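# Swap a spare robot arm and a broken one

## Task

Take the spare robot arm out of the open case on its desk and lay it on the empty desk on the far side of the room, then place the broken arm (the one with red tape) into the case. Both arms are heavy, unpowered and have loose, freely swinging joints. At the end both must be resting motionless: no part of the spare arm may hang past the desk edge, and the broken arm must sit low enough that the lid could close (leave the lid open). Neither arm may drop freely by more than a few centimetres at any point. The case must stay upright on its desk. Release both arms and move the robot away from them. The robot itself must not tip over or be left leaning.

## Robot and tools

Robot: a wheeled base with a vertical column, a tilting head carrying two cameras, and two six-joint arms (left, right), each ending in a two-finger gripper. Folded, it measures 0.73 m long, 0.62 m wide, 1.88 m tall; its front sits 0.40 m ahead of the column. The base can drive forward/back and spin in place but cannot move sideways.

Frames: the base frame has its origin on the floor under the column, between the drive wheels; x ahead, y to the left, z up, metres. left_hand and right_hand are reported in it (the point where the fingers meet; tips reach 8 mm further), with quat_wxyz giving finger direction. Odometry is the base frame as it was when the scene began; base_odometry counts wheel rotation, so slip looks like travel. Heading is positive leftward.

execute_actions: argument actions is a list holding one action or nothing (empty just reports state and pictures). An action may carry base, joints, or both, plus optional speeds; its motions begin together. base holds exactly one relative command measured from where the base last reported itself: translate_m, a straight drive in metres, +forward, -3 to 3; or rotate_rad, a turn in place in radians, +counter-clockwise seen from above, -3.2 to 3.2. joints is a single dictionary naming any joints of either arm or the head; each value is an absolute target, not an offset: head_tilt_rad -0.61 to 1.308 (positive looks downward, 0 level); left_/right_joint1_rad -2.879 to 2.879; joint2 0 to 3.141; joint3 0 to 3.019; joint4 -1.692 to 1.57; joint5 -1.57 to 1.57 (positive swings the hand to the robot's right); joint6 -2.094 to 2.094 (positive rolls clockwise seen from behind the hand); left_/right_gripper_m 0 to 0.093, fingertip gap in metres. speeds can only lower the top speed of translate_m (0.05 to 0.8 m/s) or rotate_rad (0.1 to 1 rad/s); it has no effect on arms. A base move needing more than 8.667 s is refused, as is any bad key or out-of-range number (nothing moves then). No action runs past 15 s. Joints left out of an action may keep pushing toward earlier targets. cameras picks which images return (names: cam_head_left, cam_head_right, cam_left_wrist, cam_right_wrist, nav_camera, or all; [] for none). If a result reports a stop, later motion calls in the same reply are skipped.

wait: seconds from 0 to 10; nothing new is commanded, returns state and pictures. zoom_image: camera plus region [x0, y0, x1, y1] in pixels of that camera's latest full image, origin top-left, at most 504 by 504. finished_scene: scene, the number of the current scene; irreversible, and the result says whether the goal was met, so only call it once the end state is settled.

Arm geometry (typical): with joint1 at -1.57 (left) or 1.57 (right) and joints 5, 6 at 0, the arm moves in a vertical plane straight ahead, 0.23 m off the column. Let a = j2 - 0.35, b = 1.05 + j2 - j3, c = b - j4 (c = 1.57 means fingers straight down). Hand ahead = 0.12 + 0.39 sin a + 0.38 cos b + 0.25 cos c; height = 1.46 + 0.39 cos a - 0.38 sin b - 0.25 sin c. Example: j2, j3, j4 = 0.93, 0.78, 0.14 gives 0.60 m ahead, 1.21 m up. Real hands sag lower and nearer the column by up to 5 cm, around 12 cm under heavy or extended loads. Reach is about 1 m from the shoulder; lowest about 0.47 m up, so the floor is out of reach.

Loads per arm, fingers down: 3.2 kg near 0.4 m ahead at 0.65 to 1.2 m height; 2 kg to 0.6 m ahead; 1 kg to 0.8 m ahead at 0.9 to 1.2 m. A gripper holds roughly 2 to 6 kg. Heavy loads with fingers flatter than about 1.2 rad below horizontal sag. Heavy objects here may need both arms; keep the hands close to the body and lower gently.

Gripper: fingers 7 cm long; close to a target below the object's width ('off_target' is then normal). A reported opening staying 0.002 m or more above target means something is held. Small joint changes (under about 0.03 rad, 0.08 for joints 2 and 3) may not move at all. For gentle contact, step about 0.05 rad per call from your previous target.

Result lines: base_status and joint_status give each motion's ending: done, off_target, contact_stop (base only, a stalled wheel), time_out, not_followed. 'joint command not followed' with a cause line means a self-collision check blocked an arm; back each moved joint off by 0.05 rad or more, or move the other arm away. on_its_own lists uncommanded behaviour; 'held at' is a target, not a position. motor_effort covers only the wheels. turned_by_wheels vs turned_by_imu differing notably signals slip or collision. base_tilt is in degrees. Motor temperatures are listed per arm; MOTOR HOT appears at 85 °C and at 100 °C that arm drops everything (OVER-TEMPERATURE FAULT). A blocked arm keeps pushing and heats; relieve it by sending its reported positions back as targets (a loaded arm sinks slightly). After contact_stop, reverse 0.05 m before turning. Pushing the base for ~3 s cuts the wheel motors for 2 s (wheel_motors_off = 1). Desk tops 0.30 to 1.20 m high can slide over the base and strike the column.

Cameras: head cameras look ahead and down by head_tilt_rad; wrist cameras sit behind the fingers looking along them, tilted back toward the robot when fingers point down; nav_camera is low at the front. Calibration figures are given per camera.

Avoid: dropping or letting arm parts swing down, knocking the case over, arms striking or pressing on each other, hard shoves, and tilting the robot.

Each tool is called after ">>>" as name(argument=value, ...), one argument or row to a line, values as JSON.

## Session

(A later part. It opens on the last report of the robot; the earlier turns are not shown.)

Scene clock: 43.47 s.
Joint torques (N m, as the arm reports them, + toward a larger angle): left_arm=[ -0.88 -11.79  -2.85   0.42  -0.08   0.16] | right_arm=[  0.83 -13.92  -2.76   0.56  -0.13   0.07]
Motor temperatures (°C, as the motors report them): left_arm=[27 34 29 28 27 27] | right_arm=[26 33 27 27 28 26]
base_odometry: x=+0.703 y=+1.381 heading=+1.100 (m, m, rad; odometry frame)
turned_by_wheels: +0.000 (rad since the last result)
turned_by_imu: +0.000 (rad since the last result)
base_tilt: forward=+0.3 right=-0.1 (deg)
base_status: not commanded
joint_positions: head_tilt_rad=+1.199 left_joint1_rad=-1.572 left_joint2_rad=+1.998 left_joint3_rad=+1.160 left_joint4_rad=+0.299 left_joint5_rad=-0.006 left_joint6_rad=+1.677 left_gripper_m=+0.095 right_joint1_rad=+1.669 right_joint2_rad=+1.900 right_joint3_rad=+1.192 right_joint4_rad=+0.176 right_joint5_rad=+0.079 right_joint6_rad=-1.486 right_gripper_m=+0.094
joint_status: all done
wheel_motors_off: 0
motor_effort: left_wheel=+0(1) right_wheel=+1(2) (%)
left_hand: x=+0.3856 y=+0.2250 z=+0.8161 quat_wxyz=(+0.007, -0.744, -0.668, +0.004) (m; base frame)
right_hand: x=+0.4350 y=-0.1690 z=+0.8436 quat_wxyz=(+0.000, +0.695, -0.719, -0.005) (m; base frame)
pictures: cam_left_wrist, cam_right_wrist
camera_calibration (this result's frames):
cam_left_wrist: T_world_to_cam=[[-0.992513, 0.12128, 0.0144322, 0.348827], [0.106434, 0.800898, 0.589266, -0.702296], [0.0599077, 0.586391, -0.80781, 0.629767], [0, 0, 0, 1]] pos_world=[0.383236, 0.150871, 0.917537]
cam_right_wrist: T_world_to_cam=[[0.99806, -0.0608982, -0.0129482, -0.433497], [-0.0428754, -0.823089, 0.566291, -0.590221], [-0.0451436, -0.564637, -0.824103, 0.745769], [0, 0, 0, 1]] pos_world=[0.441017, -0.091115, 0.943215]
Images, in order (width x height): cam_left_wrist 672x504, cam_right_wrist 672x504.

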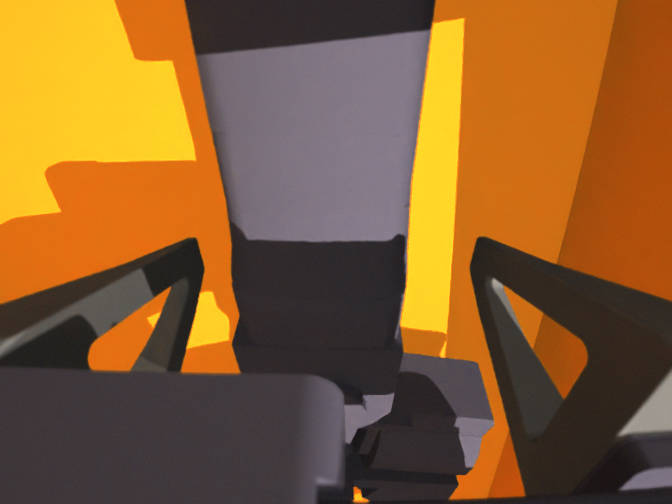

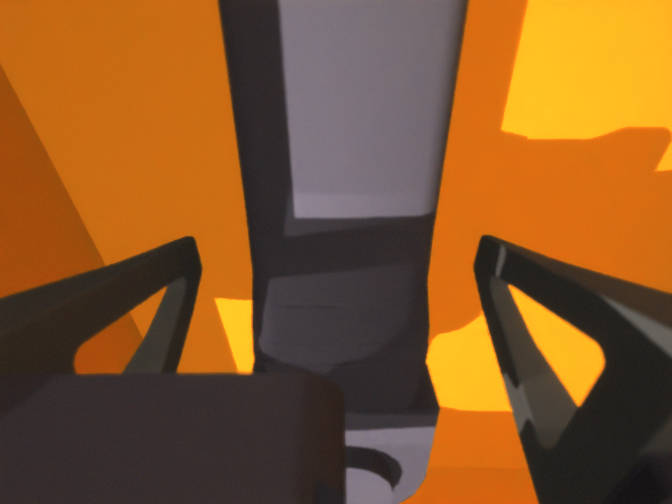

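>>> execute_actions(
  actions=[
    {"joints": {"left_joint2_rad": 2.062, "left_joint3_rad": 1.222, "right_joint2_rad": 1.975, "right_joint3_rad": 1.24}},
  ],
  cameras=["cam_left_wrist", "cam_right_wrist"],
)

Scene clock: 44.83 s.
Joint torques (N m, as the arm reports them, + toward a larger angle): left_arm=[ -0.85 -11.77  -2.5    0.41  -0.09   0.16] | right_arm=[  1.03 -14.2   -2.78   0.54  -0.13   0.06]
Motor temperatures (°C, as the motors report them): left_arm=[27 34 29 28 27 27] | right_arm=[26 33 27 27 28 26]
base_odometry: x=+0.703 y=+1.381 heading=+1.100 (m, m, rad; odometry frame)
turned_by_wheels: +0.000 (rad since the last result)
turned_by_imu: +0.000 (rad since the last result)
base_tilt: forward=+0.3 right=-0.1 (deg)
base_status: not commanded
joint_positions: head_tilt_rad=+1.199 left_joint1_rad=-1.572 left_joint2_rad=+2.045 left_joint3_rad=+1.225 left_joint4_rad=+0.299 left_joint5_rad=-0.006 left_joint6_rad=+1.677 left_gripper_m=+0.095 right_joint1_rad=+1.669 right_joint2_rad=+1.958 right_joint3_rad=+1.245 right_joint4_rad=+0.176 right_joint5_rad=+0.079 right_joint6_rad=-1.486 right_gripper_m=+0.094
joint_status: all done
wheel_motors_off: 0
motor_effort: left_wheel=+0(1) right_wheel=-2(0) (%)
left_hand: x=+0.3944 y=+0.2249 z=+0.7961 quat_wxyz=(+0.001, -0.744, -0.668, -0.003) (m; base frame)
right_hand: x=+0.4323 y=-0.1672 z=+0.8220 quat_wxyz=(+0.002, +0.695, -0.719, -0.006) (m; base frame)
pictures: cam_left_wrist, cam_right_wrist
camera_calibration (this result's frames):
cam_left_wrist: T_world_to_cam=[[-0.992616, 0.121266, -0.00298665, 0.37179], [0.0960665, 0.800904, 0.591036, -0.688755], [0.0740645, 0.586385, -0.806639, 0.606581], [0, 0, 0, 1]] pos_world=[0.390284, 0.150851, 0.897482]
cam_right_wrist: T_world_to_cam=[[0.998023, -0.0605761, -0.0167255, -0.427824], [-0.0404572, -0.822996, 0.566604, -0.57794], [-0.0480877, -0.564808, -0.82382, 0.729786], [0, 0, 0, 1]] pos_world=[0.438691, -0.08937, 0.92152]
Images, in order (width x height): cam_left_wrist 672x504, cam_right_wrist 672x504.

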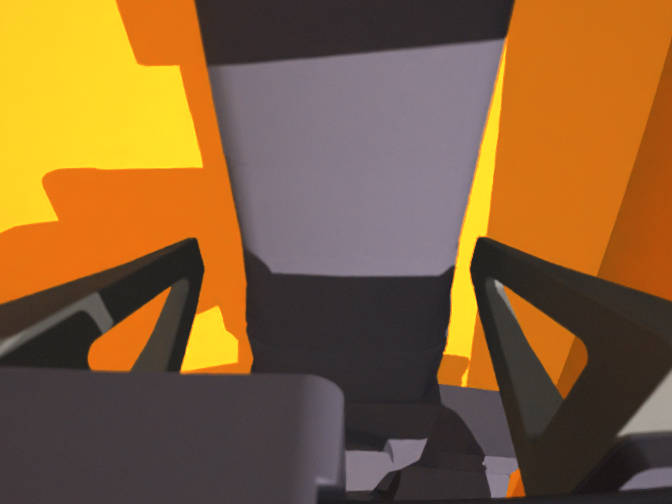

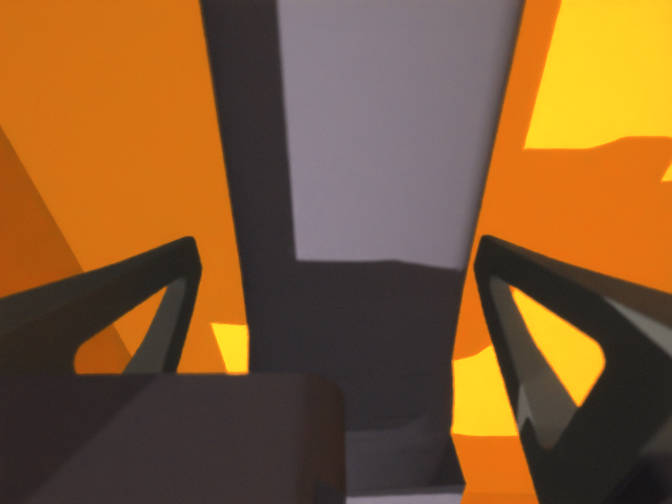

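>>> execute_actions(
  actions=[
    {"joints": {"left_joint2_rad": 2.116, "left_joint3_rad": 1.274, "right_joint2_rad": 2.018, "right_joint3_rad": 1.29}},
  ],
  cameras=["cam_left_wrist", "cam_right_wrist"],
)

Scene clock: 46.27 s.
Joint torques (N m, as the arm reports them, + toward a larger angle): left_arm=[ -0.73 -11.93  -2.7    0.36  -0.09   0.15] | right_arm=[  0.81 -14.38  -2.63   0.6   -0.15   0.07]
Motor temperatures (°C, as the motors report them): left_arm=[27 34 29 28 27 27] | right_arm=[26 33 27 27 28 26]
base_odometry: x=+0.703 y=+1.381 heading=+1.100 (m, m, rad; odometry frame)
turned_by_wheels: +0.000 (rad since the last result)
turned_by_imu: +0.000 (rad since the last result)
base_tilt: forward=+0.3 right=-0.1 (deg)
base_status: not commanded
joint_positions: head_tilt_rad=+1.199 left_joint1_rad=-1.572 left_joint2_rad=+2.101 left_joint3_rad=+1.279 left_joint4_rad=+0.299 left_joint5_rad=-0.006 left_joint6_rad=+1.677 left_gripper_m=+0.095 right_joint1_rad=+1.669 right_joint2_rad=+1.997 right_joint3_rad=+1.294 right_joint4_rad=+0.176 right_joint5_rad=+0.079 right_joint6_rad=-1.486 right_gripper_m=+0.094
joint_status: all done
wheel_motors_off: 0
motor_effort: left_wheel=+0(0) right_wheel=-1(1) (%)
left_hand: x=+0.3899 y=+0.2249 z=+0.7750 quat_wxyz=(+0.002, -0.744, -0.668, -0.002) (m; base frame)
right_hand: x=+0.4375 y=-0.1657 z=+0.8062 quat_wxyz=(-0.002, +0.695, -0.719, -0.003) (m; base frame)
pictures: cam_left_wrist, cam_right_wrist
camera_calibration (this result's frames):
cam_left_wrist: T_world_to_cam=[[-0.992619, 0.121267, -0.00109324, 0.365782], [0.0971949, 0.800903, 0.590853, -0.676136], [0.0725268, 0.586386, -0.806779, 0.590613], [0, 0, 0, 1]] pos_world=[0.385964, 0.150836, 0.876391]
cam_right_wrist: T_world_to_cam=[[0.998089, -0.0614174, -0.00686207, -0.441312], [-0.0467526, -0.823021, 0.566084, -0.564376], [-0.040415, -0.564681, -0.824319, 0.71501], [0, 0, 0, 1]] pos_world=[0.442979, -0.0878444, 0.905853]
Images, in order (width x height): cam_left_wrist 672x504, cam_right_wrist 672x504.

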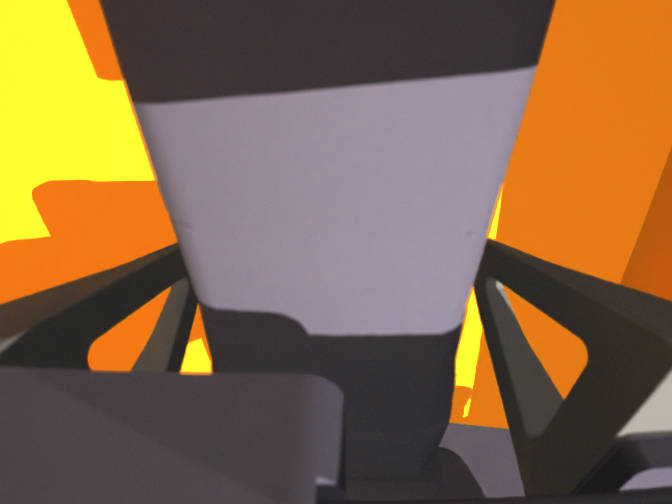

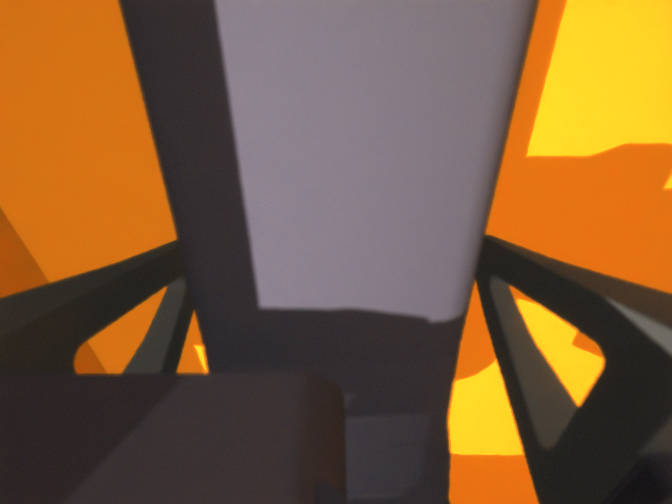

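Both hands are at depth. Set j2/j3 targets to readings and grip.

>>> execute_actions(
  actions=[
    {"joints": {"left_joint2_rad": 2.101, "left_joint3_rad": 1.279, "right_joint2_rad": 1.997, "right_joint3_rad": 1.294, "left_gripper_m": 0.0, "right_gripper_m": 0.0}},
  ],
  cameras=["cam_head_left", "cam_left_wrist", "cam_right_wrist"],
)

Scene clock: 47.60 s.
Joint torques (N m, as the arm reports them, + toward a larger angle): left_arm=[ -0.89 -13.04  -2.56   0.45  -0.04   0.07] | right_arm=[  1.08 -15.54  -1.94   0.43  -0.3    0.03]
Motor temperatures (°C, as the motors report them): left_arm=[27 34 29 28 27 27] | right_arm=[26 33 27 27 28 26]
base_odometry: x=+0.703 y=+1.381 heading=+1.100 (m, m, rad; odometry frame)
turned_by_wheels: +0.000 (rad since the last result)
turned_by_imu: +0.000 (rad since the last result)
base_tilt: forward=+0.3 right=-0.1 (deg)
base_status: not commanded
joint_positions: head_tilt_rad=+1.199 left_joint1_rad=-1.572 left_joint2_rad=+2.101 left_joint3_rad=+1.281 left_joint4_rad=+0.298 left_joint5_rad=-0.007 left_joint6_rad=+1.685 left_gripper_m=+0.055 right_joint1_rad=+1.669 right_joint2_rad=+1.997 right_joint3_rad=+1.292 right_joint4_rad=+0.180 right_joint5_rad=+0.083 right_joint6_rad=-1.482 right_gripper_m=+0.052
joint_status: left_gripper_m off_target (ended at +0.055, target +0.000); right_gripper_m off_target (ended at +0.052, target +0.000); the others done
wheel_motors_off: 0
motor_effort: left_wheel=+0(1) right_wheel=-1(0) (%)
left_hand: x=+0.3910 y=+0.2248 z=+0.7746 quat_wxyz=(+0.002, -0.746, -0.666, -0.003) (m; base frame)
right_hand: x=+0.4367 y=-0.1665 z=+0.8064 quat_wxyz=(-0.001, +0.693, -0.721, -0.001) (m; base frame)
pictures: cam_head_left, cam_left_wrist, cam_right_wrist
camera_calibration (this result's frames):
cam_head_left: T_world_to_cam=[[0.0366683, -0.99896, -0.0271053, 0.0932935], [-0.899243, -0.0211524, -0.436939, 0.717204], [0.435911, 0.0403961, -0.899083, 1.28831], [0, 0, 0, 1]] pos_world=[0.0799318, 0.0563244, 1.4742]
cam_left_wrist: T_world_to_cam=[[-0.991687, 0.128646, -0.00251092, 0.365913], [0.10227, 0.799902, 0.591353, -0.67805], [0.0780838, 0.586181, -0.806409, 0.587927], [0, 0, 0, 1]] pos_world=[0.386307, 0.150669, 0.875995]
cam_right_wrist: T_world_to_cam=[[0.997799, -0.0660748, -0.00565127, -0.442206], [-0.0511044, -0.820434, 0.569453, -0.565537], [-0.042263, -0.567911, -0.822004, 0.713089], [0, 0, 0, 1]] pos_world=[0.442468, -0.0882332, 0.905711]
Images, in order (width x height): cam_head_left 672x504, cam_left_wrist 672x504, cam_right_wrist 672x504.

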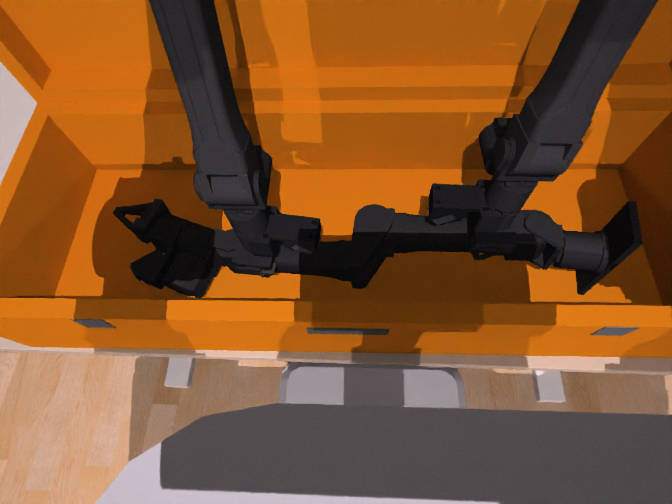

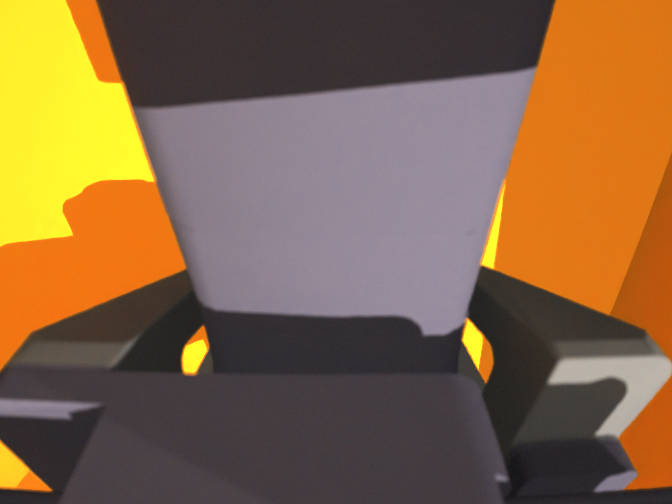

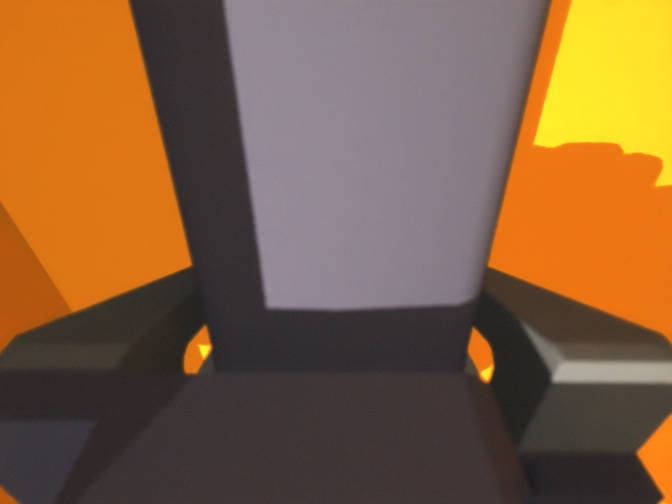

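>>> execute_actions(
  actions=[
    {"joints": {"left_joint1_rad": -1.595, "left_joint2_rad": 1.875, "left_joint3_rad": 1.107, "left_joint4_rad": 0.325, "right_joint1_rad": 1.68, "right_joint2_rad": 1.749, "right_joint3_rad": 1.129, "right_joint4_rad": 0.195}},
  ],
  cameras=["cam_head_left"],
)

Scene clock: 52.57 s.
Joint torques (N m, as the arm reports them, + toward a larger angle): left_arm=[ -1.62 -20.82  -4.85   0.4    0.08   0.12] | right_arm=[  2.28 -24.3   -5.01  -0.2   -0.17   0.16]
Motor temperatures (°C, as the motors report them): left_arm=[27 35 29 28 27 27] | right_arm=[26 33 27 27 28 26]
base_odometry: x=+0.703 y=+1.381 heading=+1.100 (m, m, rad; odometry frame)
turned_by_wheels: +0.000 (rad since the last result)
turned_by_imu: -0.001 (rad since the last result)
base_tilt: forward=+0.3 right=-0.1 (deg)
base_status: not commanded
joint_positions: head_tilt_rad=+1.199 left_joint1_rad=-1.580 left_joint2_rad=+1.972 left_joint3_rad=+1.135 left_joint4_rad=+0.316 left_joint5_rad=-0.010 left_joint6_rad=+1.682 left_gripper_m=+0.055 right_joint1_rad=+1.671 right_joint2_rad=+1.869 right_joint3_rad=+1.158 right_joint4_rad=+0.201 right_joint5_rad=+0.080 right_joint6_rad=-1.491 right_gripper_m=+0.052
joint_status: all done
wheel_motors_off: 0
motor_effort: left_wheel=+0(1) right_wheel=-1(1) (%)
left_hand: x=+0.3906 y=+0.2197 z=+0.8259 quat_wxyz=(+0.000, -0.747, -0.665, -0.002) (m; base frame)
right_hand: x=+0.4392 y=-0.1692 z=+0.8558 quat_wxyz=(-0.008, +0.696, -0.718, +0.003) (m; base frame)
pictures: cam_head_left
camera_calibration (this result's frames):
cam_head_left: T_world_to_cam=[[0.0366683, -0.99896, -0.0271053, 0.0932935], [-0.899243, -0.0211524, -0.436939, 0.717204], [0.435911, 0.0403961, -0.899083, 1.28831], [0, 0, 0, 1]] pos_world=[0.0799318, 0.0563244, 1.4742]
Images, in order (width x height): cam_head_left 672x504.

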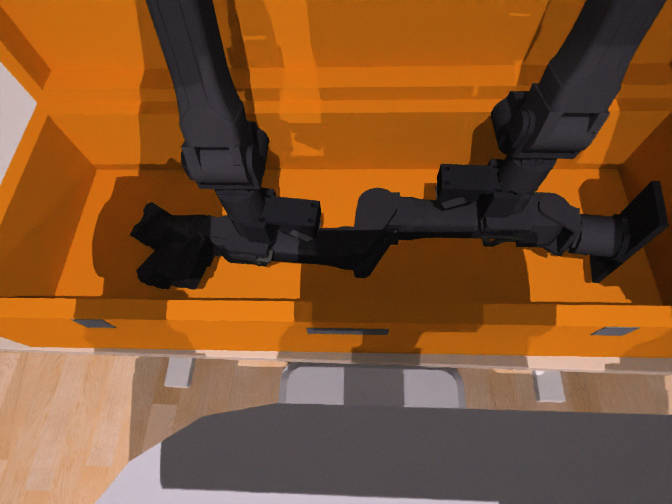

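>>> execute_actions(
  actions=[
    {"joints": {"left_joint1_rad": -1.603, "left_joint2_rad": 1.733, "left_joint3_rad": 0.97, "left_joint4_rad": 0.327, "left_joint5_rad": -0.016, "left_joint6_rad": 1.68, "right_joint2_rad": 1.603, "right_joint3_rad": 1.003, "right_joint4_rad": 0.166}},
  ],
  cameras=["cam_head_left"],
)

Scene clock: 55.77 s.
Joint torques (N m, as the arm reports them, + toward a larger angle): left_arm=[ -1.08 -21.36  -5.49   0.33  -0.22   0.14] | right_arm=[  2.14 -23.65  -4.14  -0.64  -0.67   0.15]
Motor temperatures (°C, as the motors report them): left_arm=[27 35 29 28 27 27] | right_arm=[26 34 27 27 28 26]
base_odometry: x=+0.703 y=+1.381 heading=+1.100 (m, m, rad; odometry frame)
turned_by_wheels: +0.000 (rad since the last result)
turned_by_imu: -0.001 (rad since the last result)
base_tilt: forward=+0.3 right=-0.1 (deg)
base_status: not commanded
joint_positions: head_tilt_rad=+1.199 left_joint1_rad=-1.593 left_joint2_rad=+1.838 left_joint3_rad=+1.007 left_joint4_rad=+0.319 left_joint5_rad=-0.010 left_joint6_rad=+1.671 left_gripper_m=+0.055 right_joint1_rad=+1.670 right_joint2_rad=+1.713 right_joint3_rad=+1.026 right_joint4_rad=+0.183 right_joint5_rad=+0.093 right_joint6_rad=-1.495 right_gripper_m=+0.052
joint_status: all done
wheel_motors_off: 0
motor_effort: left_wheel=+0(1) right_wheel=-3(1) (%)
left_hand: x=+0.3948 y=+0.2116 z=+0.8768 quat_wxyz=(-0.007, -0.745, -0.667, -0.001) (m; base frame)
right_hand: x=+0.4426 y=-0.1768 z=+0.9136 quat_wxyz=(-0.006, +0.697, -0.717, +0.010) (m; base frame)
pictures: cam_head_left
camera_calibration (this result's frames):
cam_head_left: T_world_to_cam=[[0.0366683, -0.99896, -0.0271053, 0.0932935], [-0.899243, -0.0211524, -0.436939, 0.717204], [0.435911, 0.0403961, -0.899083, 1.28831], [0, 0, 0, 1]] pos_world=[0.0799318, 0.0563244, 1.4742]
Images, in order (width x height): cam_head_left 672x504.

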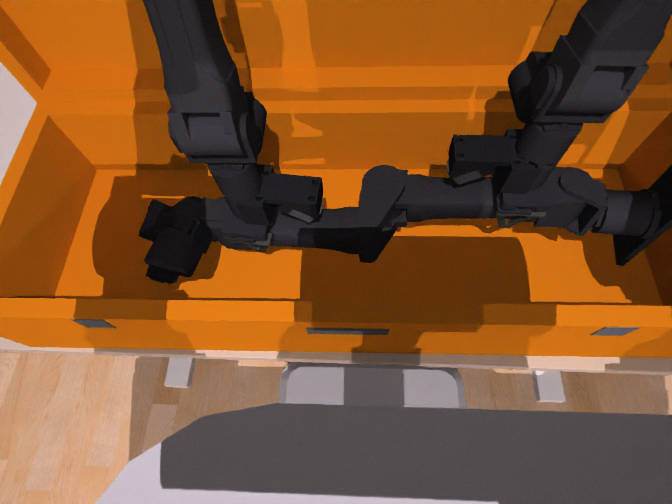

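>>> execute_actions(
  actions=[
    {"joints": {"left_joint1_rad": -1.613, "left_joint2_rad": 1.56, "left_joint3_rad": 0.826, "left_joint4_rad": 0.283, "left_joint5_rad": -0.035, "left_joint6_rad": 1.67, "right_joint2_rad": 1.446, "right_joint3_rad": 0.891, "right_joint4_rad": 0.109}},
  ],
  cameras=["cam_head_left"],
)

Scene clock: 59.07 s.
Joint torques (N m, as the arm reports them, + toward a larger angle): left_arm=[ -0.76 -22.37  -5.86   0.05  -0.38   0.2 ] | right_arm=[  1.81 -22.73  -3.11  -0.68  -0.54   0.16]
Motor temperatures (°C, as the motors report them): left_arm=[27 36 29 28 27 27] | right_arm=[26 34 27 27 28 26]
base_odometry: x=+0.703 y=+1.381 heading=+1.100 (m, m, rad; odometry frame)
turned_by_wheels: +0.000 (rad since the last result)
turned_by_imu: -0.001 (rad since the last result)
base_tilt: forward=+0.3 right=-0.1 (deg)
base_status: not commanded
joint_positions: head_tilt_rad=+1.199 left_joint1_rad=-1.610 left_joint2_rad=+1.679 left_joint3_rad=+0.868 left_joint4_rad=+0.282 left_joint5_rad=-0.023 left_joint6_rad=+1.659 left_gripper_m=+0.055 right_joint1_rad=+1.667 right_joint2_rad=+1.550 right_joint3_rad=+0.905 right_joint4_rad=+0.123 right_joint5_rad=+0.090 right_joint6_rad=-1.497 right_gripper_m=+0.052
joint_status: all done
wheel_motors_off: 0
motor_effort: left_wheel=+0(2) right_wheel=+1(1) (%)
left_hand: x=+0.3880 y=+0.2050 z=+0.9351 quat_wxyz=(-0.002, -0.744, -0.668, +0.005) (m; base frame)
right_hand: x=+0.4367 y=-0.1831 z=+0.9709 quat_wxyz=(+0.001, +0.698, -0.716, +0.004) (m; base frame)
pictures: cam_head_left
camera_calibration (this result's frames):
cam_head_left: T_world_to_cam=[[0.0366683, -0.99896, -0.0271053, 0.0932935], [-0.899243, -0.0211524, -0.436939, 0.717204], [0.435911, 0.0403961, -0.899083, 1.28831], [0, 0, 0, 1]] pos_world=[0.0799318, 0.0563244, 1.4742]
Images, in order (width x height): cam_head_left 672x504.

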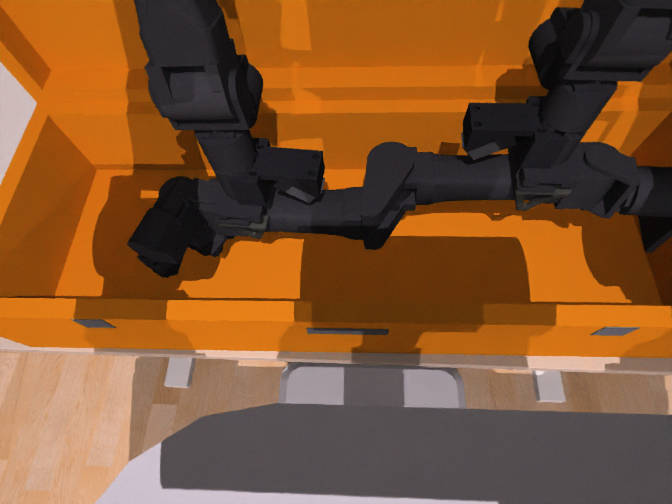

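>>> execute_actions(
  actions=[
    {"joints": {"left_joint1_rad": -1.65, "left_joint2_rad": 1.222, "left_joint3_rad": 0.646, "left_joint4_rad": 0.145, "left_joint5_rad": -0.075, "left_joint6_rad": 1.65, "right_joint2_rad": 1.132, "right_joint3_rad": 0.752, "right_joint4_rad": -0.054}},
  ],
  cameras=["cam_head_left"],
)

Scene clock: 62.63 s.
Joint torques (N m, as the arm reports them, + toward a larger angle): left_arm=[ -1.47 -20.77  -2.7    0.33  -0.37   0.19] | right_arm=[  1.66 -21.64   0.13  -0.44  -0.04   0.22]
Motor temperatures (°C, as the motors report them): left_arm=[27 36 29 28 27 27] | right_arm=[26 34 27 27 28 26]
base_odometry: x=+0.703 y=+1.381 heading=+1.100 (m, m, rad; odometry frame)
turned_by_wheels: +0.000 (rad since the last result)
turned_by_imu: -0.001 (rad since the last result)
base_tilt: forward=+0.3 right=+0.0 (deg)
base_status: not commanded
joint_positions: head_tilt_rad=+1.199 left_joint1_rad=-1.642 left_joint2_rad=+1.332 left_joint3_rad=+0.667 left_joint4_rad=+0.137 left_joint5_rad=-0.064 left_joint6_rad=+1.640 left_gripper_m=+0.055 right_joint1_rad=+1.669 right_joint2_rad=+1.231 right_joint3_rad=+0.751 right_joint4_rad=-0.045 right_joint5_rad=+0.076 right_joint6_rad=-1.503 right_gripper_m=+0.052
joint_status: all done
wheel_motors_off: 0
motor_effort: left_wheel=+0(3) right_wheel=-2(2) (%)
left_hand: x=+0.3896 y=+0.1993 z=+1.0456 quat_wxyz=(+0.002, -0.743, -0.669, +0.000) (m; base frame)
right_hand: x=+0.4371 y=-0.1882 z=+1.0740 quat_wxyz=(-0.003, +0.701, -0.714, -0.003) (m; base frame)
pictures: cam_head_left
camera_calibration (this result's frames):
cam_head_left: T_world_to_cam=[[0.0366683, -0.99896, -0.0271053, 0.0932935], [-0.899242, -0.0211524, -0.436939, 0.717204], [0.435911, 0.0403961, -0.899083, 1.28831], [0, 0, 0, 1]] pos_world=[0.0799318, 0.0563244, 1.4742]
Images, in order (width x height): cam_head_left 672x504.

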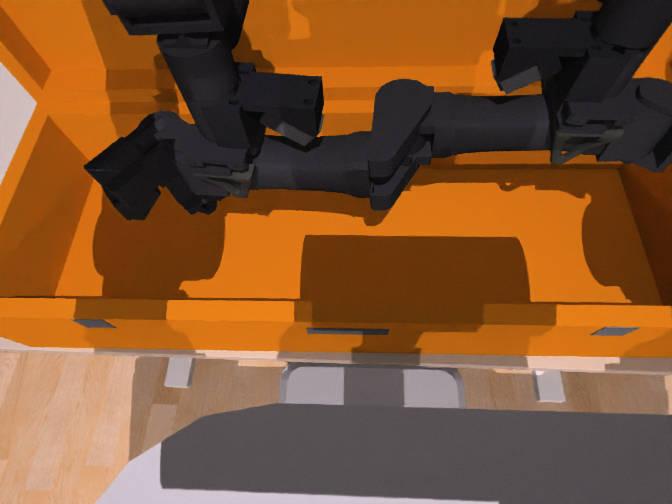

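>>> execute_actions(
  actions=[
    {"joints": {"left_joint1_rad": -1.70, "left_joint2_rad": 0.824, "left_joint3_rad": 0.566, "left_joint4_rad": -0.14, "left_joint5_rad": -0.118, "left_joint6_rad": 1.625, "right_joint1_rad": 1.695, "right_joint2_rad": 0.763, "right_joint3_rad": 0.702, "right_joint4_rad": -0.348, "right_joint5_rad": 0.1, "right_joint6_rad": -1.468, "head_tilt_rad": 1.0}},
  ],
  cameras=["cam_head_left", "cam_head_right"],
)

Scene clock: 66.13 s.
Joint torques (N m, as the arm reports them, + toward a larger angle): left_arm=[ -1.05 -18.06   3.4    0.32  -0.57   0.25] | right_arm=[  1.03 -19.63   6.44  -0.49  -0.1    0.28]
Motor temperatures (°C, as the motors report them): left_arm=[27 36 29 28 27 27] | right_arm=[26 35 27 27 28 26]
base_odometry: x=+0.703 y=+1.381 heading=+1.100 (m, m, rad; odometry frame)
turned_by_wheels: +0.000 (rad since the last result)
turned_by_imu: -0.001 (rad since the last result)
base_tilt: forward=+0.3 right=-0.1 (deg)
base_status: not commanded
joint_positions: head_tilt_rad=+1.014 left_joint1_rad=-1.691 left_joint2_rad=+0.922 left_joint3_rad=+0.547 left_joint4_rad=-0.144 left_joint5_rad=-0.101 left_joint6_rad=+1.610 left_gripper_m=+0.055 right_joint1_rad=+1.687 right_joint2_rad=+0.847 right_joint3_rad=+0.666 right_joint4_rad=-0.335 right_joint5_rad=+0.097 right_joint6_rad=-1.503 right_gripper_m=+0.052
joint_status: all done
wheel_motors_off: 0
motor_effort: left_wheel=+0(2) right_wheel=+0(3) (%)
left_hand: x=+0.3903 y=+0.1920 z=+1.1569 quat_wxyz=(-0.004, -0.741, -0.671, -0.001) (m; base frame)
right_hand: x=+0.4382 y=-0.1944 z=+1.1894 quat_wxyz=(-0.005, +0.703, -0.711, +0.002) (m; base frame)
pictures: cam_head_left, cam_head_right
camera_calibration (this result's frames):
cam_head_left: T_world_to_cam=[[0.0410308, -0.99896, -0.0198933, 0.0819688], [-0.803459, -0.0211524, -0.594984, 0.955805], [0.593944, 0.0403961, -0.803491, 1.1332], [0, 0, 0, 1]] pos_world=[0.0915316, 0.0563244, 1.48083]
cam_head_right: T_world_to_cam=[[0.0279045, -0.999493, -0.0153117, -0.0187493], [-0.803067, -0.0132941, -0.595741, 0.951682], [0.595235, 0.0289202, -0.803031, 1.1248], [0, 0, 0, 1]] pos_world=[0.0952666, -0.0386174, 1.46992]
Images, in order (width x height): cam_head_left 672x504, cam_head_right 672x504.

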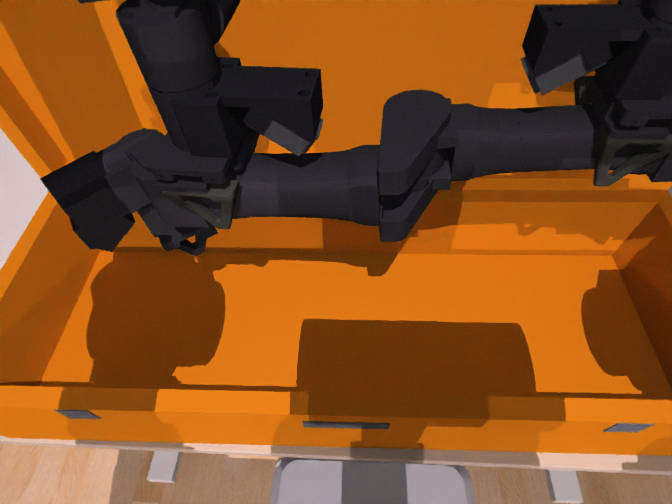

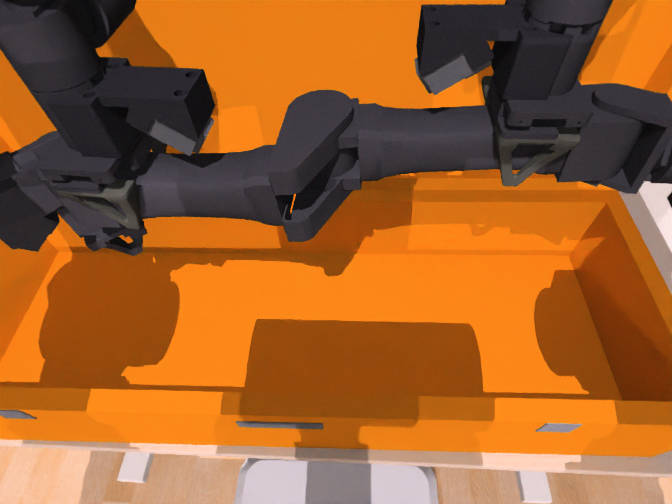

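>>> execute_actions(
  actions=[
    {"base": {"translate_m": -0.7}, "speeds": {"translate_m": 0.4}},
  ],
  cameras=["cam_head_left"],
)

>>> execute_actions(
  actions=[
    {"base": {"rotate_rad": 2.97}, "speeds": {"rotate_rad": 0.5}, "joints": {"head_tilt_rad": 0.45}},
  ],
  cameras=["cam_head_left", "cam_head_right", "nav_camera"],
)

Scene clock: 72.07 s.
Joint torques (N m, as the arm reports them, + toward a larger angle): left_arm=[ -1.2  -17.85   4.29   0.34  -0.58   0.3 ] | right_arm=[  0.96 -19.     7.24  -0.24  -0.11   0.26]
Motor temperatures (°C, as the motors report them): left_arm=[27 36 29 28 27 27] | right_arm=[26 35 27 27 28 26]
base_odometry: x=+0.386 y=+0.758 heading=+1.101 (m, m, rad; odometry frame)
turned_by_wheels: +0.001 (rad since the last result)
turned_by_imu: -0.003 (rad since the last result)
base_tilt: forward=+0.3 right=+0.0 (deg)
base_status: done
joint_positions: head_tilt_rad=+1.013 left_joint1_rad=-1.692 left_joint2_rad=+0.922 left_joint3_rad=+0.534 left_joint4_rad=-0.147 left_joint5_rad=-0.100 left_joint6_rad=+1.607 left_gripper_m=+0.055 right_joint1_rad=+1.689 right_joint2_rad=+0.848 right_joint3_rad=+0.654 right_joint4_rad=-0.339 right_joint5_rad=+0.097 right_joint6_rad=-1.501 right_gripper_m=+0.052
joint_status: not commanded
wheel_motors_off: 0
motor_effort: left_wheel=+2(34) right_wheel=+0(42) (%)
left_hand: x=+0.3819 y=+0.1920 z=+1.1563 quat_wxyz=(+0.001, -0.741, -0.672, +0.005) (m; base frame)
right_hand: x=+0.4300 y=-0.1941 z=+1.1879 quat_wxyz=(+0.001, +0.704, -0.711, -0.004) (m; base frame)
pictures: cam_head_left
camera_calibration (this result's frames):
cam_head_left: T_world_to_cam=[[0.0410467, -0.99896, -0.0198604, 0.0819173], [-0.802982, -0.0211524, -0.595628, 0.956773], [0.594589, 0.0403961, -0.803015, 1.13243], [0, 0, 0, 1]] pos_world=[0.091579, 0.0563244, 1.48087]
Images, in order (width x height): cam_head_left 672x504.

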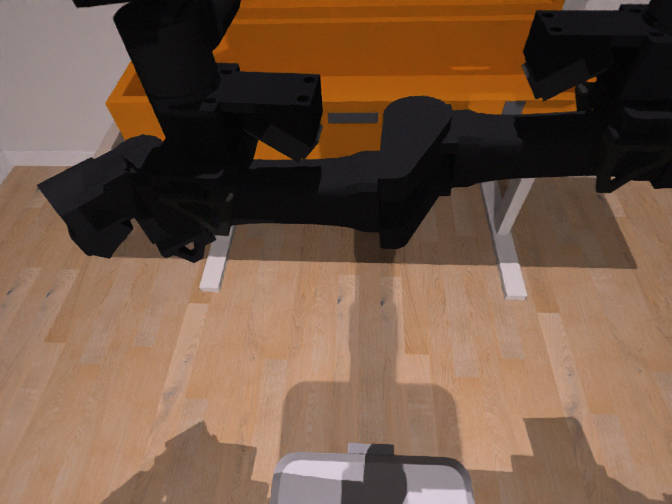

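Scene clock: 78.93 s.
Joint torques (N m, as the arm reports them, + toward a larger angle): left_arm=[ -0.98 -17.55   4.29   0.37  -0.51   0.27] | right_arm=[  1.54 -18.58   7.58  -0.36  -0.17   0.24]
Motor temperatures (°C, as the motors report them): left_arm=[27 36 29 28 27 27] | right_arm=[26 35 28 27 28 26]
base_odometry: x=+0.386 y=+0.758 heading=-2.212 (m, m, rad; odometry frame)
turned_by_wheels: +2.970 (rad since the last result)
turned_by_imu: +2.933 (rad since the last result)
base_tilt: forward=+0.3 right=-0.1 (deg)
base_status: done
joint_positions: head_tilt_rad=+0.468 left_joint1_rad=-1.693 left_joint2_rad=+0.922 left_joint3_rad=+0.535 left_joint4_rad=-0.147 left_joint5_rad=-0.102 left_joint6_rad=+1.607 left_gripper_m=+0.055 right_joint1_rad=+1.689 right_joint2_rad=+0.848 right_joint3_rad=+0.654 right_joint4_rad=-0.339 right_joint5_rad=+0.098 right_joint6_rad=-1.499 right_gripper_m=+0.052
joint_status: all done
wheel_motors_off: 0
motor_effort: left_wheel=+0(37) right_wheel=+2(53) (%)
left_hand: x=+0.3824 y=+0.1919 z=+1.1564 quat_wxyz=(+0.001, -0.741, -0.672, +0.004) (m; base frame)
right_hand: x=+0.4300 y=-0.1941 z=+1.1879 quat_wxyz=(+0.001, +0.703, -0.711, -0.003) (m; base frame)
pictures: cam_head_left, cam_head_right, nav_camera
camera_calibration (this result's frames):
cam_head_left: T_world_to_cam=[[0.0453989, -0.99896, 0.00426709, 0.0445434], [-0.378461, -0.0211524, -0.925376, 1.44336], [0.924503, 0.0403961, -0.379027, 0.462993], [0, 0, 0, 1]] pos_world=[0.116193, 0.0563244, 1.51095]
cam_head_right: T_world_to_cam=[[0.0317995, -0.999493, 0.00137789, -0.044646], [-0.377733, -0.0132941, -0.925819, 1.43874], [0.925368, 0.0289202, -0.377964, 0.45369], [0, 0, 0, 1]] pos_world=[0.125047, -0.0386174, 1.50355]
Images, in order (width x height): cam_head_left 672x504, cam_head_right 672x504, nav_camera 672x504.

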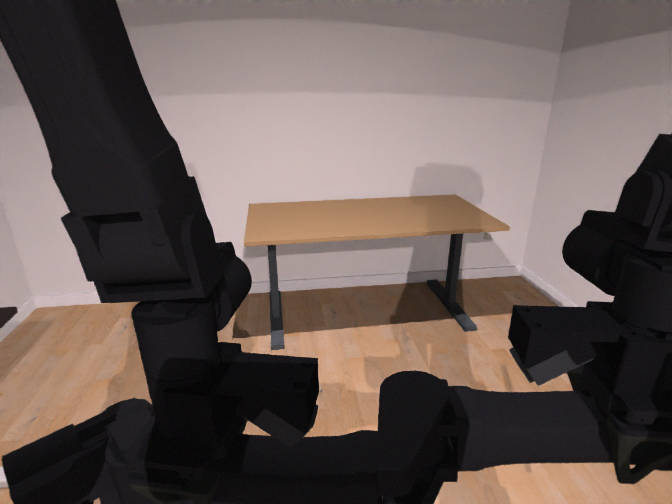

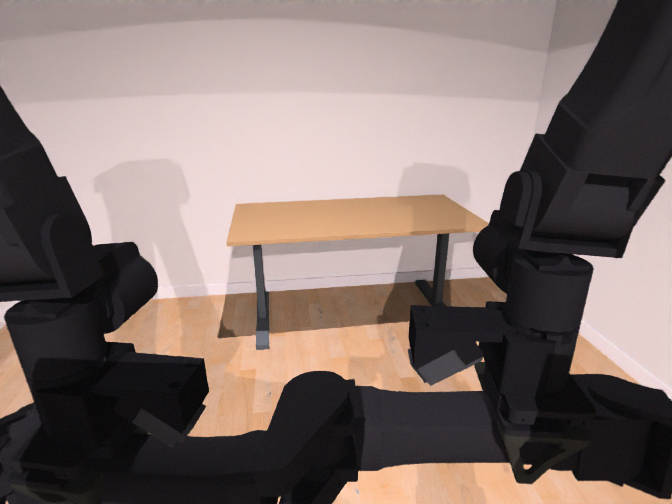

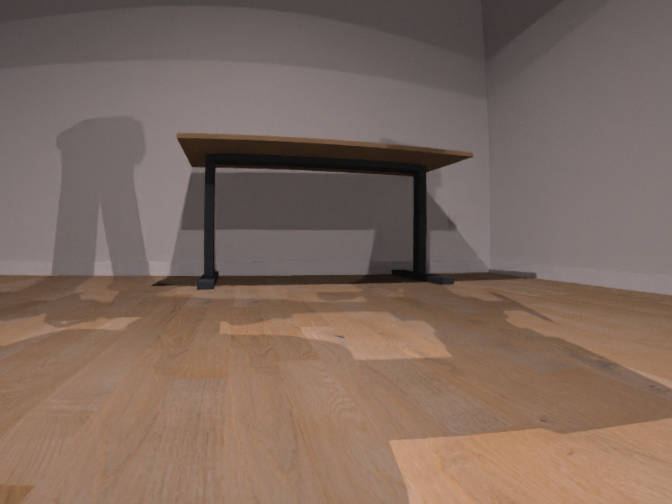

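>>> zoom_image(
  camera="cam_head_left",
  region=[230, 180, 530, 360],
)

Region (230, 180, 530, 360) of cam_head_left's 672x504 image, scaled by 1.680, with more detail than that image has; it fills the top 302 rows of this view, and the rest is white.

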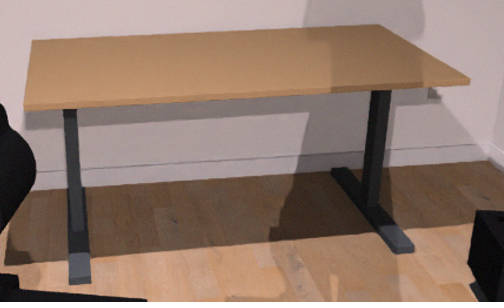

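>>> execute_actions(
  actions=[
    {"base": {"rotate_rad": -0.2}, "speeds": {"rotate_rad": 0.5}},
  ],
  cameras=[],
)

>>> execute_actions(
  actions=[
    {"base": {"translate_m": 1.53}, "speeds": {"translate_m": 0.4}},
  ],
  cameras=[],
)

>>> execute_actions(
  actions=[
    {"base": {"rotate_rad": 0.42}, "speeds": {"rotate_rad": 0.5}, "joints": {"head_tilt_rad": 1.0}},
  ],
  cameras=["cam_head_left", "cam_head_right", "nav_camera"],
)

Scene clock: 84.30 s.
Joint torques (N m, as the arm reports them, + toward a larger angle): left_arm=[ -1.26 -17.65   4.14   0.35  -0.55   0.26] | right_arm=[  0.96 -18.59   7.36  -0.33  -0.19   0.24]
Motor temperatures (°C, as the motors report them): left_arm=[27 36 29 28 27 27] | right_arm=[26 35 28 27 28 26]
base_odometry: x=+0.386 y=+0.758 heading=-2.412 (m, m, rad; odometry frame)
turned_by_wheels: -0.200 (rad since the last result)
turned_by_imu: -0.200 (rad since the last result)
base_tilt: forward=+0.3 right=-0.1 (deg)
base_status: done
joint_positions: head_tilt_rad=+0.468 left_joint1_rad=-1.693 left_joint2_rad=+0.922 left_joint3_rad=+0.535 left_joint4_rad=-0.147 left_joint5_rad=-0.102 left_joint6_rad=+1.608 left_gripper_m=+0.055 right_joint1_rad=+1.689 right_joint2_rad=+0.848 right_joint3_rad=+0.654 right_joint4_rad=-0.339 right_joint5_rad=+0.099 right_joint6_rad=-1.499 right_gripper_m=+0.052
joint_status: not commanded
wheel_motors_off: 0
motor_effort: left_wheel=+1(22) right_wheel=-2(29) (%)
left_hand: x=+0.3824 y=+0.1918 z=+1.1564 quat_wxyz=(+0.001, -0.741, -0.671, +0.004) (m; base frame)
right_hand: x=+0.4300 y=-0.1941 z=+1.1879 quat_wxyz=(+0.001, +0.703, -0.711, -0.003) (m; base frame)
pictures: none
No camera images: the call's "cameras" was empty. Leave "cameras" out to get every camera's image.

Scene clock: 89.50 s.
Joint torques (N m, as the arm reports them, + toward a larger angle): left_arm=[ -1.16 -17.56   3.49   0.38  -0.46   0.27] | right_arm=[  1.2  -18.36   6.35  -0.22  -0.21   0.26]
Motor temperatures (°C, as the motors report them): left_arm=[27 36 29 28 27 27] | right_arm=[26 35 28 27 28 26]
base_odometry: x=-0.755 y=-0.263 heading=-2.412 (m, m, rad; odometry frame)
turned_by_wheels: +0.000 (rad since the last result)
turned_by_imu: +0.003 (rad since the last result)
base_tilt: forward=+0.3 right=+0.0 (deg)
base_status: done
joint_positions: head_tilt_rad=+0.468 left_joint1_rad=-1.693 left_joint2_rad=+0.922 left_joint3_rad=+0.546 left_joint4_rad=-0.149 left_joint5_rad=-0.104 left_joint6_rad=+1.607 left_gripper_m=+0.055 right_joint1_rad=+1.689 right_joint2_rad=+0.848 right_joint3_rad=+0.666 right_joint4_rad=-0.340 right_joint5_rad=+0.100 right_joint6_rad=-1.501 right_gripper_m=+0.052
joint_status: not commanded
wheel_motors_off: 0
motor_effort: left_wheel=+1(48) right_wheel=+0(59) (%)
left_hand: x=+0.3889 y=+0.1919 z=+1.1570 quat_wxyz=(-0.001, -0.741, -0.672, +0.000) (m; base frame)
right_hand: x=+0.4372 y=-0.1940 z=+1.1894 quat_wxyz=(-0.003, +0.703, -0.711, +0.001) (m; base frame)
pictures: none
No camera images: the call's "cameras" was empty. Leave "cameras" out to get every camera's image.

Scene clock: 91.33 s.
Joint torques (N m, as the arm reports them, + toward a larger angle): left_arm=[ -0.94 -17.88   3.42   0.37  -0.47   0.28] | right_arm=[  1.11 -18.95   6.4   -0.27  -0.18   0.27]
Motor temperatures (°C, as the motors report them): left_arm=[27 36 29 28 27 27] | right_arm=[26 35 28 27 28 26]
base_odometry: x=-0.755 y=-0.263 heading=-1.992 (m, m, rad; odometry frame)
turned_by_wheels: +0.420 (rad since the last result)
turned_by_imu: +0.409 (rad since the last result)
base_tilt: forward=+0.3 right=-0.1 (deg)
base_status: done
joint_positions: head_tilt_rad=+1.000 left_joint1_rad=-1.692 left_joint2_rad=+0.922 left_joint3_rad=+0.546 left_joint4_rad=-0.149 left_joint5_rad=-0.104 left_joint6_rad=+1.606 left_gripper_m=+0.055 right_joint1_rad=+1.689 right_joint2_rad=+0.848 right_joint3_rad=+0.666 right_joint4_rad=-0.340 right_joint5_rad=+0.099 right_joint6_rad=-1.502 right_gripper_m=+0.052
joint_status: all done
wheel_motors_off: 0
motor_effort: left_wheel=-1(36) right_wheel=+2(48) (%)
left_hand: x=+0.3889 y=+0.1920 z=+1.1570 quat_wxyz=(-0.001, -0.740, -0.672, +0.000) (m; base frame)
right_hand: x=+0.4372 y=-0.1940 z=+1.1894 quat_wxyz=(-0.003, +0.703, -0.711, +0.001) (m; base frame)
pictures: cam_head_left, cam_head_right, nav_camera
camera_calibration (this result's frames):
cam_head_left: T_world_to_cam=[[0.0413036, -0.99896, -0.0193204, 0.081073], [-0.795102, -0.0211524, -0.606106, 0.972515], [0.605067, 0.0403961, -0.795149, 1.11979], [0, 0, 0, 1]] pos_world=[0.0923508, 0.0563244, 1.48142]
cam_head_right: T_world_to_cam=[[0.0281149, -0.999493, -0.0149219, -0.0193601], [-0.7947, -0.0132941, -0.606857, 0.968383], [0.606352, 0.0289202, -0.794671, 1.11137], [0, 0, 0, 1]] pos_world=[0.0962374, -0.0386174, 1.47055]
Images, in order (width x height): cam_head_left 672x504, cam_head_right 672x504, nav_camera 672x504.

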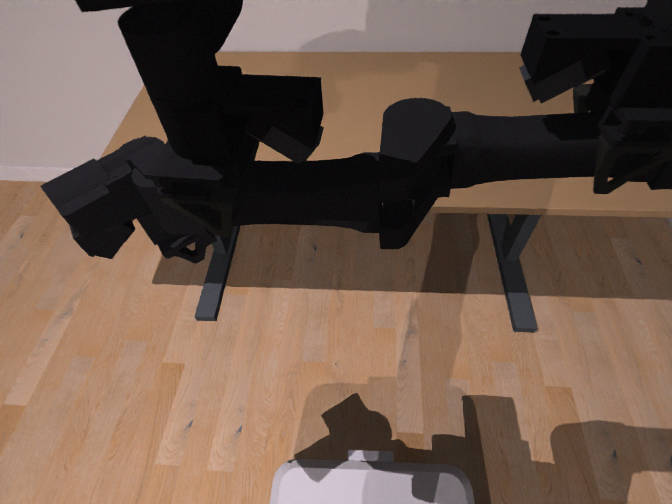

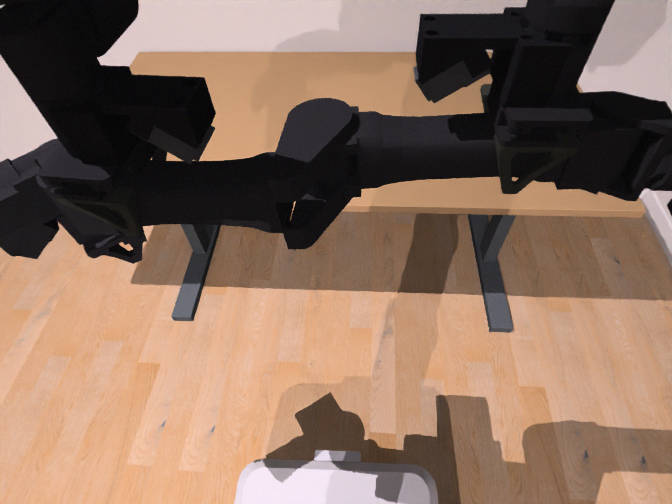

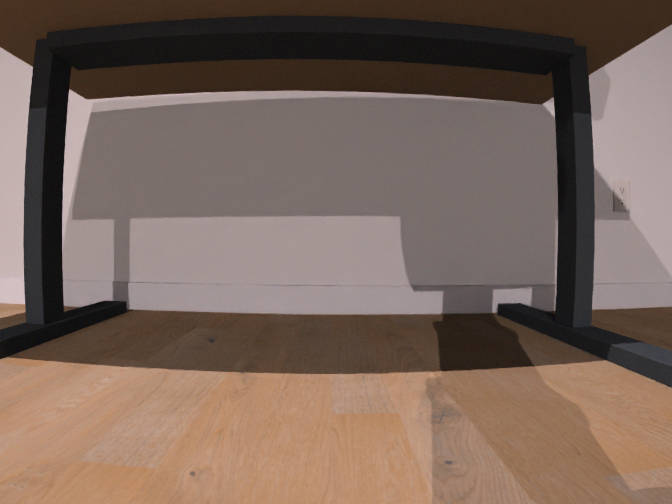

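>>> execute_actions(
  actions=[
    {"base": {"translate_m": 0.6}, "speeds": {"translate_m": 0.3}, "joints": {"left_joint1_rad": -1.636, "left_joint2_rad": 1.224, "left_joint3_rad": 0.681, "left_joint4_rad": 0.12, "left_joint5_rad": -0.062, "left_joint6_rad": 1.655, "right_joint2_rad": 1.128, "right_joint3_rad": 0.794, "right_joint4_rad": -0.088, "head_tilt_rad": 1.2}},
  ],
  cameras=["cam_head_left", "cam_head_right"],
)

Scene clock: 98.20 s.
Joint torques (N m, as the arm reports them, + toward a larger angle): left_arm=[ -1.18 -21.12  -2.39   0.53  -0.42   0.26] | right_arm=[  1.22 -22.34   0.74  -0.17  -0.3    0.23]
Motor temperatures (°C, as the motors report them): left_arm=[27 37 29 28 27 27] | right_arm=[26 35 28 27 28 26]
base_odometry: x=-1.000 y=-0.811 heading=-1.991 (m, m, rad; odometry frame)
turned_by_wheels: +0.001 (rad since the last result)
turned_by_imu: +0.000 (rad since the last result)
base_tilt: forward=+0.3 right=+0.0 (deg)
base_status: done
joint_positions: head_tilt_rad=+1.198 left_joint1_rad=-1.624 left_joint2_rad=+1.339 left_joint3_rad=+0.700 left_joint4_rad=+0.109 left_joint5_rad=-0.049 left_joint6_rad=+1.638 left_gripper_m=+0.055 right_joint1_rad=+1.689 right_joint2_rad=+1.232 right_joint3_rad=+0.789 right_joint4_rad=-0.083 right_joint5_rad=+0.102 right_joint6_rad=-1.500 right_gripper_m=+0.052
joint_status: all done
wheel_motors_off: 0
motor_effort: left_wheel=+2(45) right_wheel=-2(59) (%)
left_hand: x=+0.4004 y=+0.2051 z=+1.0416 quat_wxyz=(+0.003, -0.740, -0.673, +0.001) (m; base frame)
right_hand: x=+0.4511 y=-0.1822 z=+1.0752 quat_wxyz=(+0.000, +0.703, -0.711, +0.000) (m; base frame)
pictures: cam_head_left, cam_head_right
camera_calibration (this result's frames):
cam_head_left: T_world_to_cam=[[0.0366799, -0.99896, -0.0270897, 0.0932688], [-0.899056, -0.0211524, -0.437323, 0.717786], [0.436295, 0.0403961, -0.898896, 1.288], [0, 0, 0, 1]] pos_world=[0.0799599, 0.0563244, 1.47421]
cam_head_right: T_world_to_cam=[[0.0246182, -0.999493, -0.0201755, -0.0110947], [-0.898809, -0.0132941, -0.438139, 0.713762], [0.437649, 0.0289202, -0.898681, 1.27998], [0, 0, 0, 1]] pos_world=[0.0816271, -0.0386174, 1.4628]
Images, in order (width x height): cam_head_left 672x504, cam_head_right 672x504.

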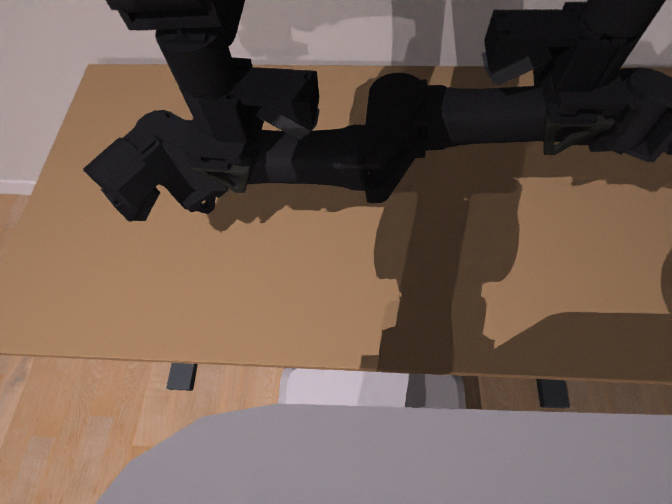

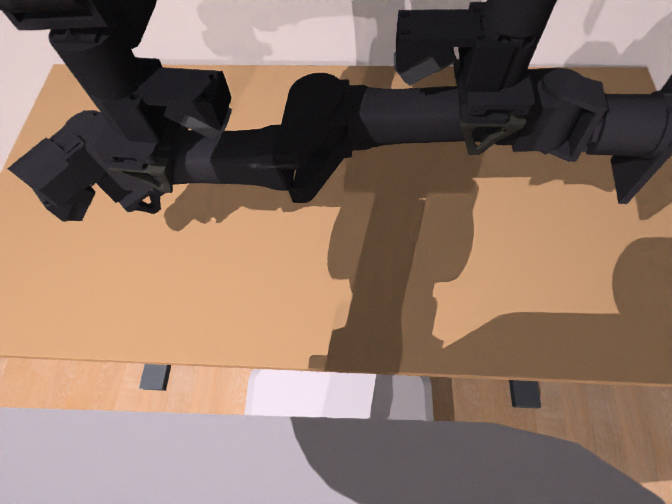

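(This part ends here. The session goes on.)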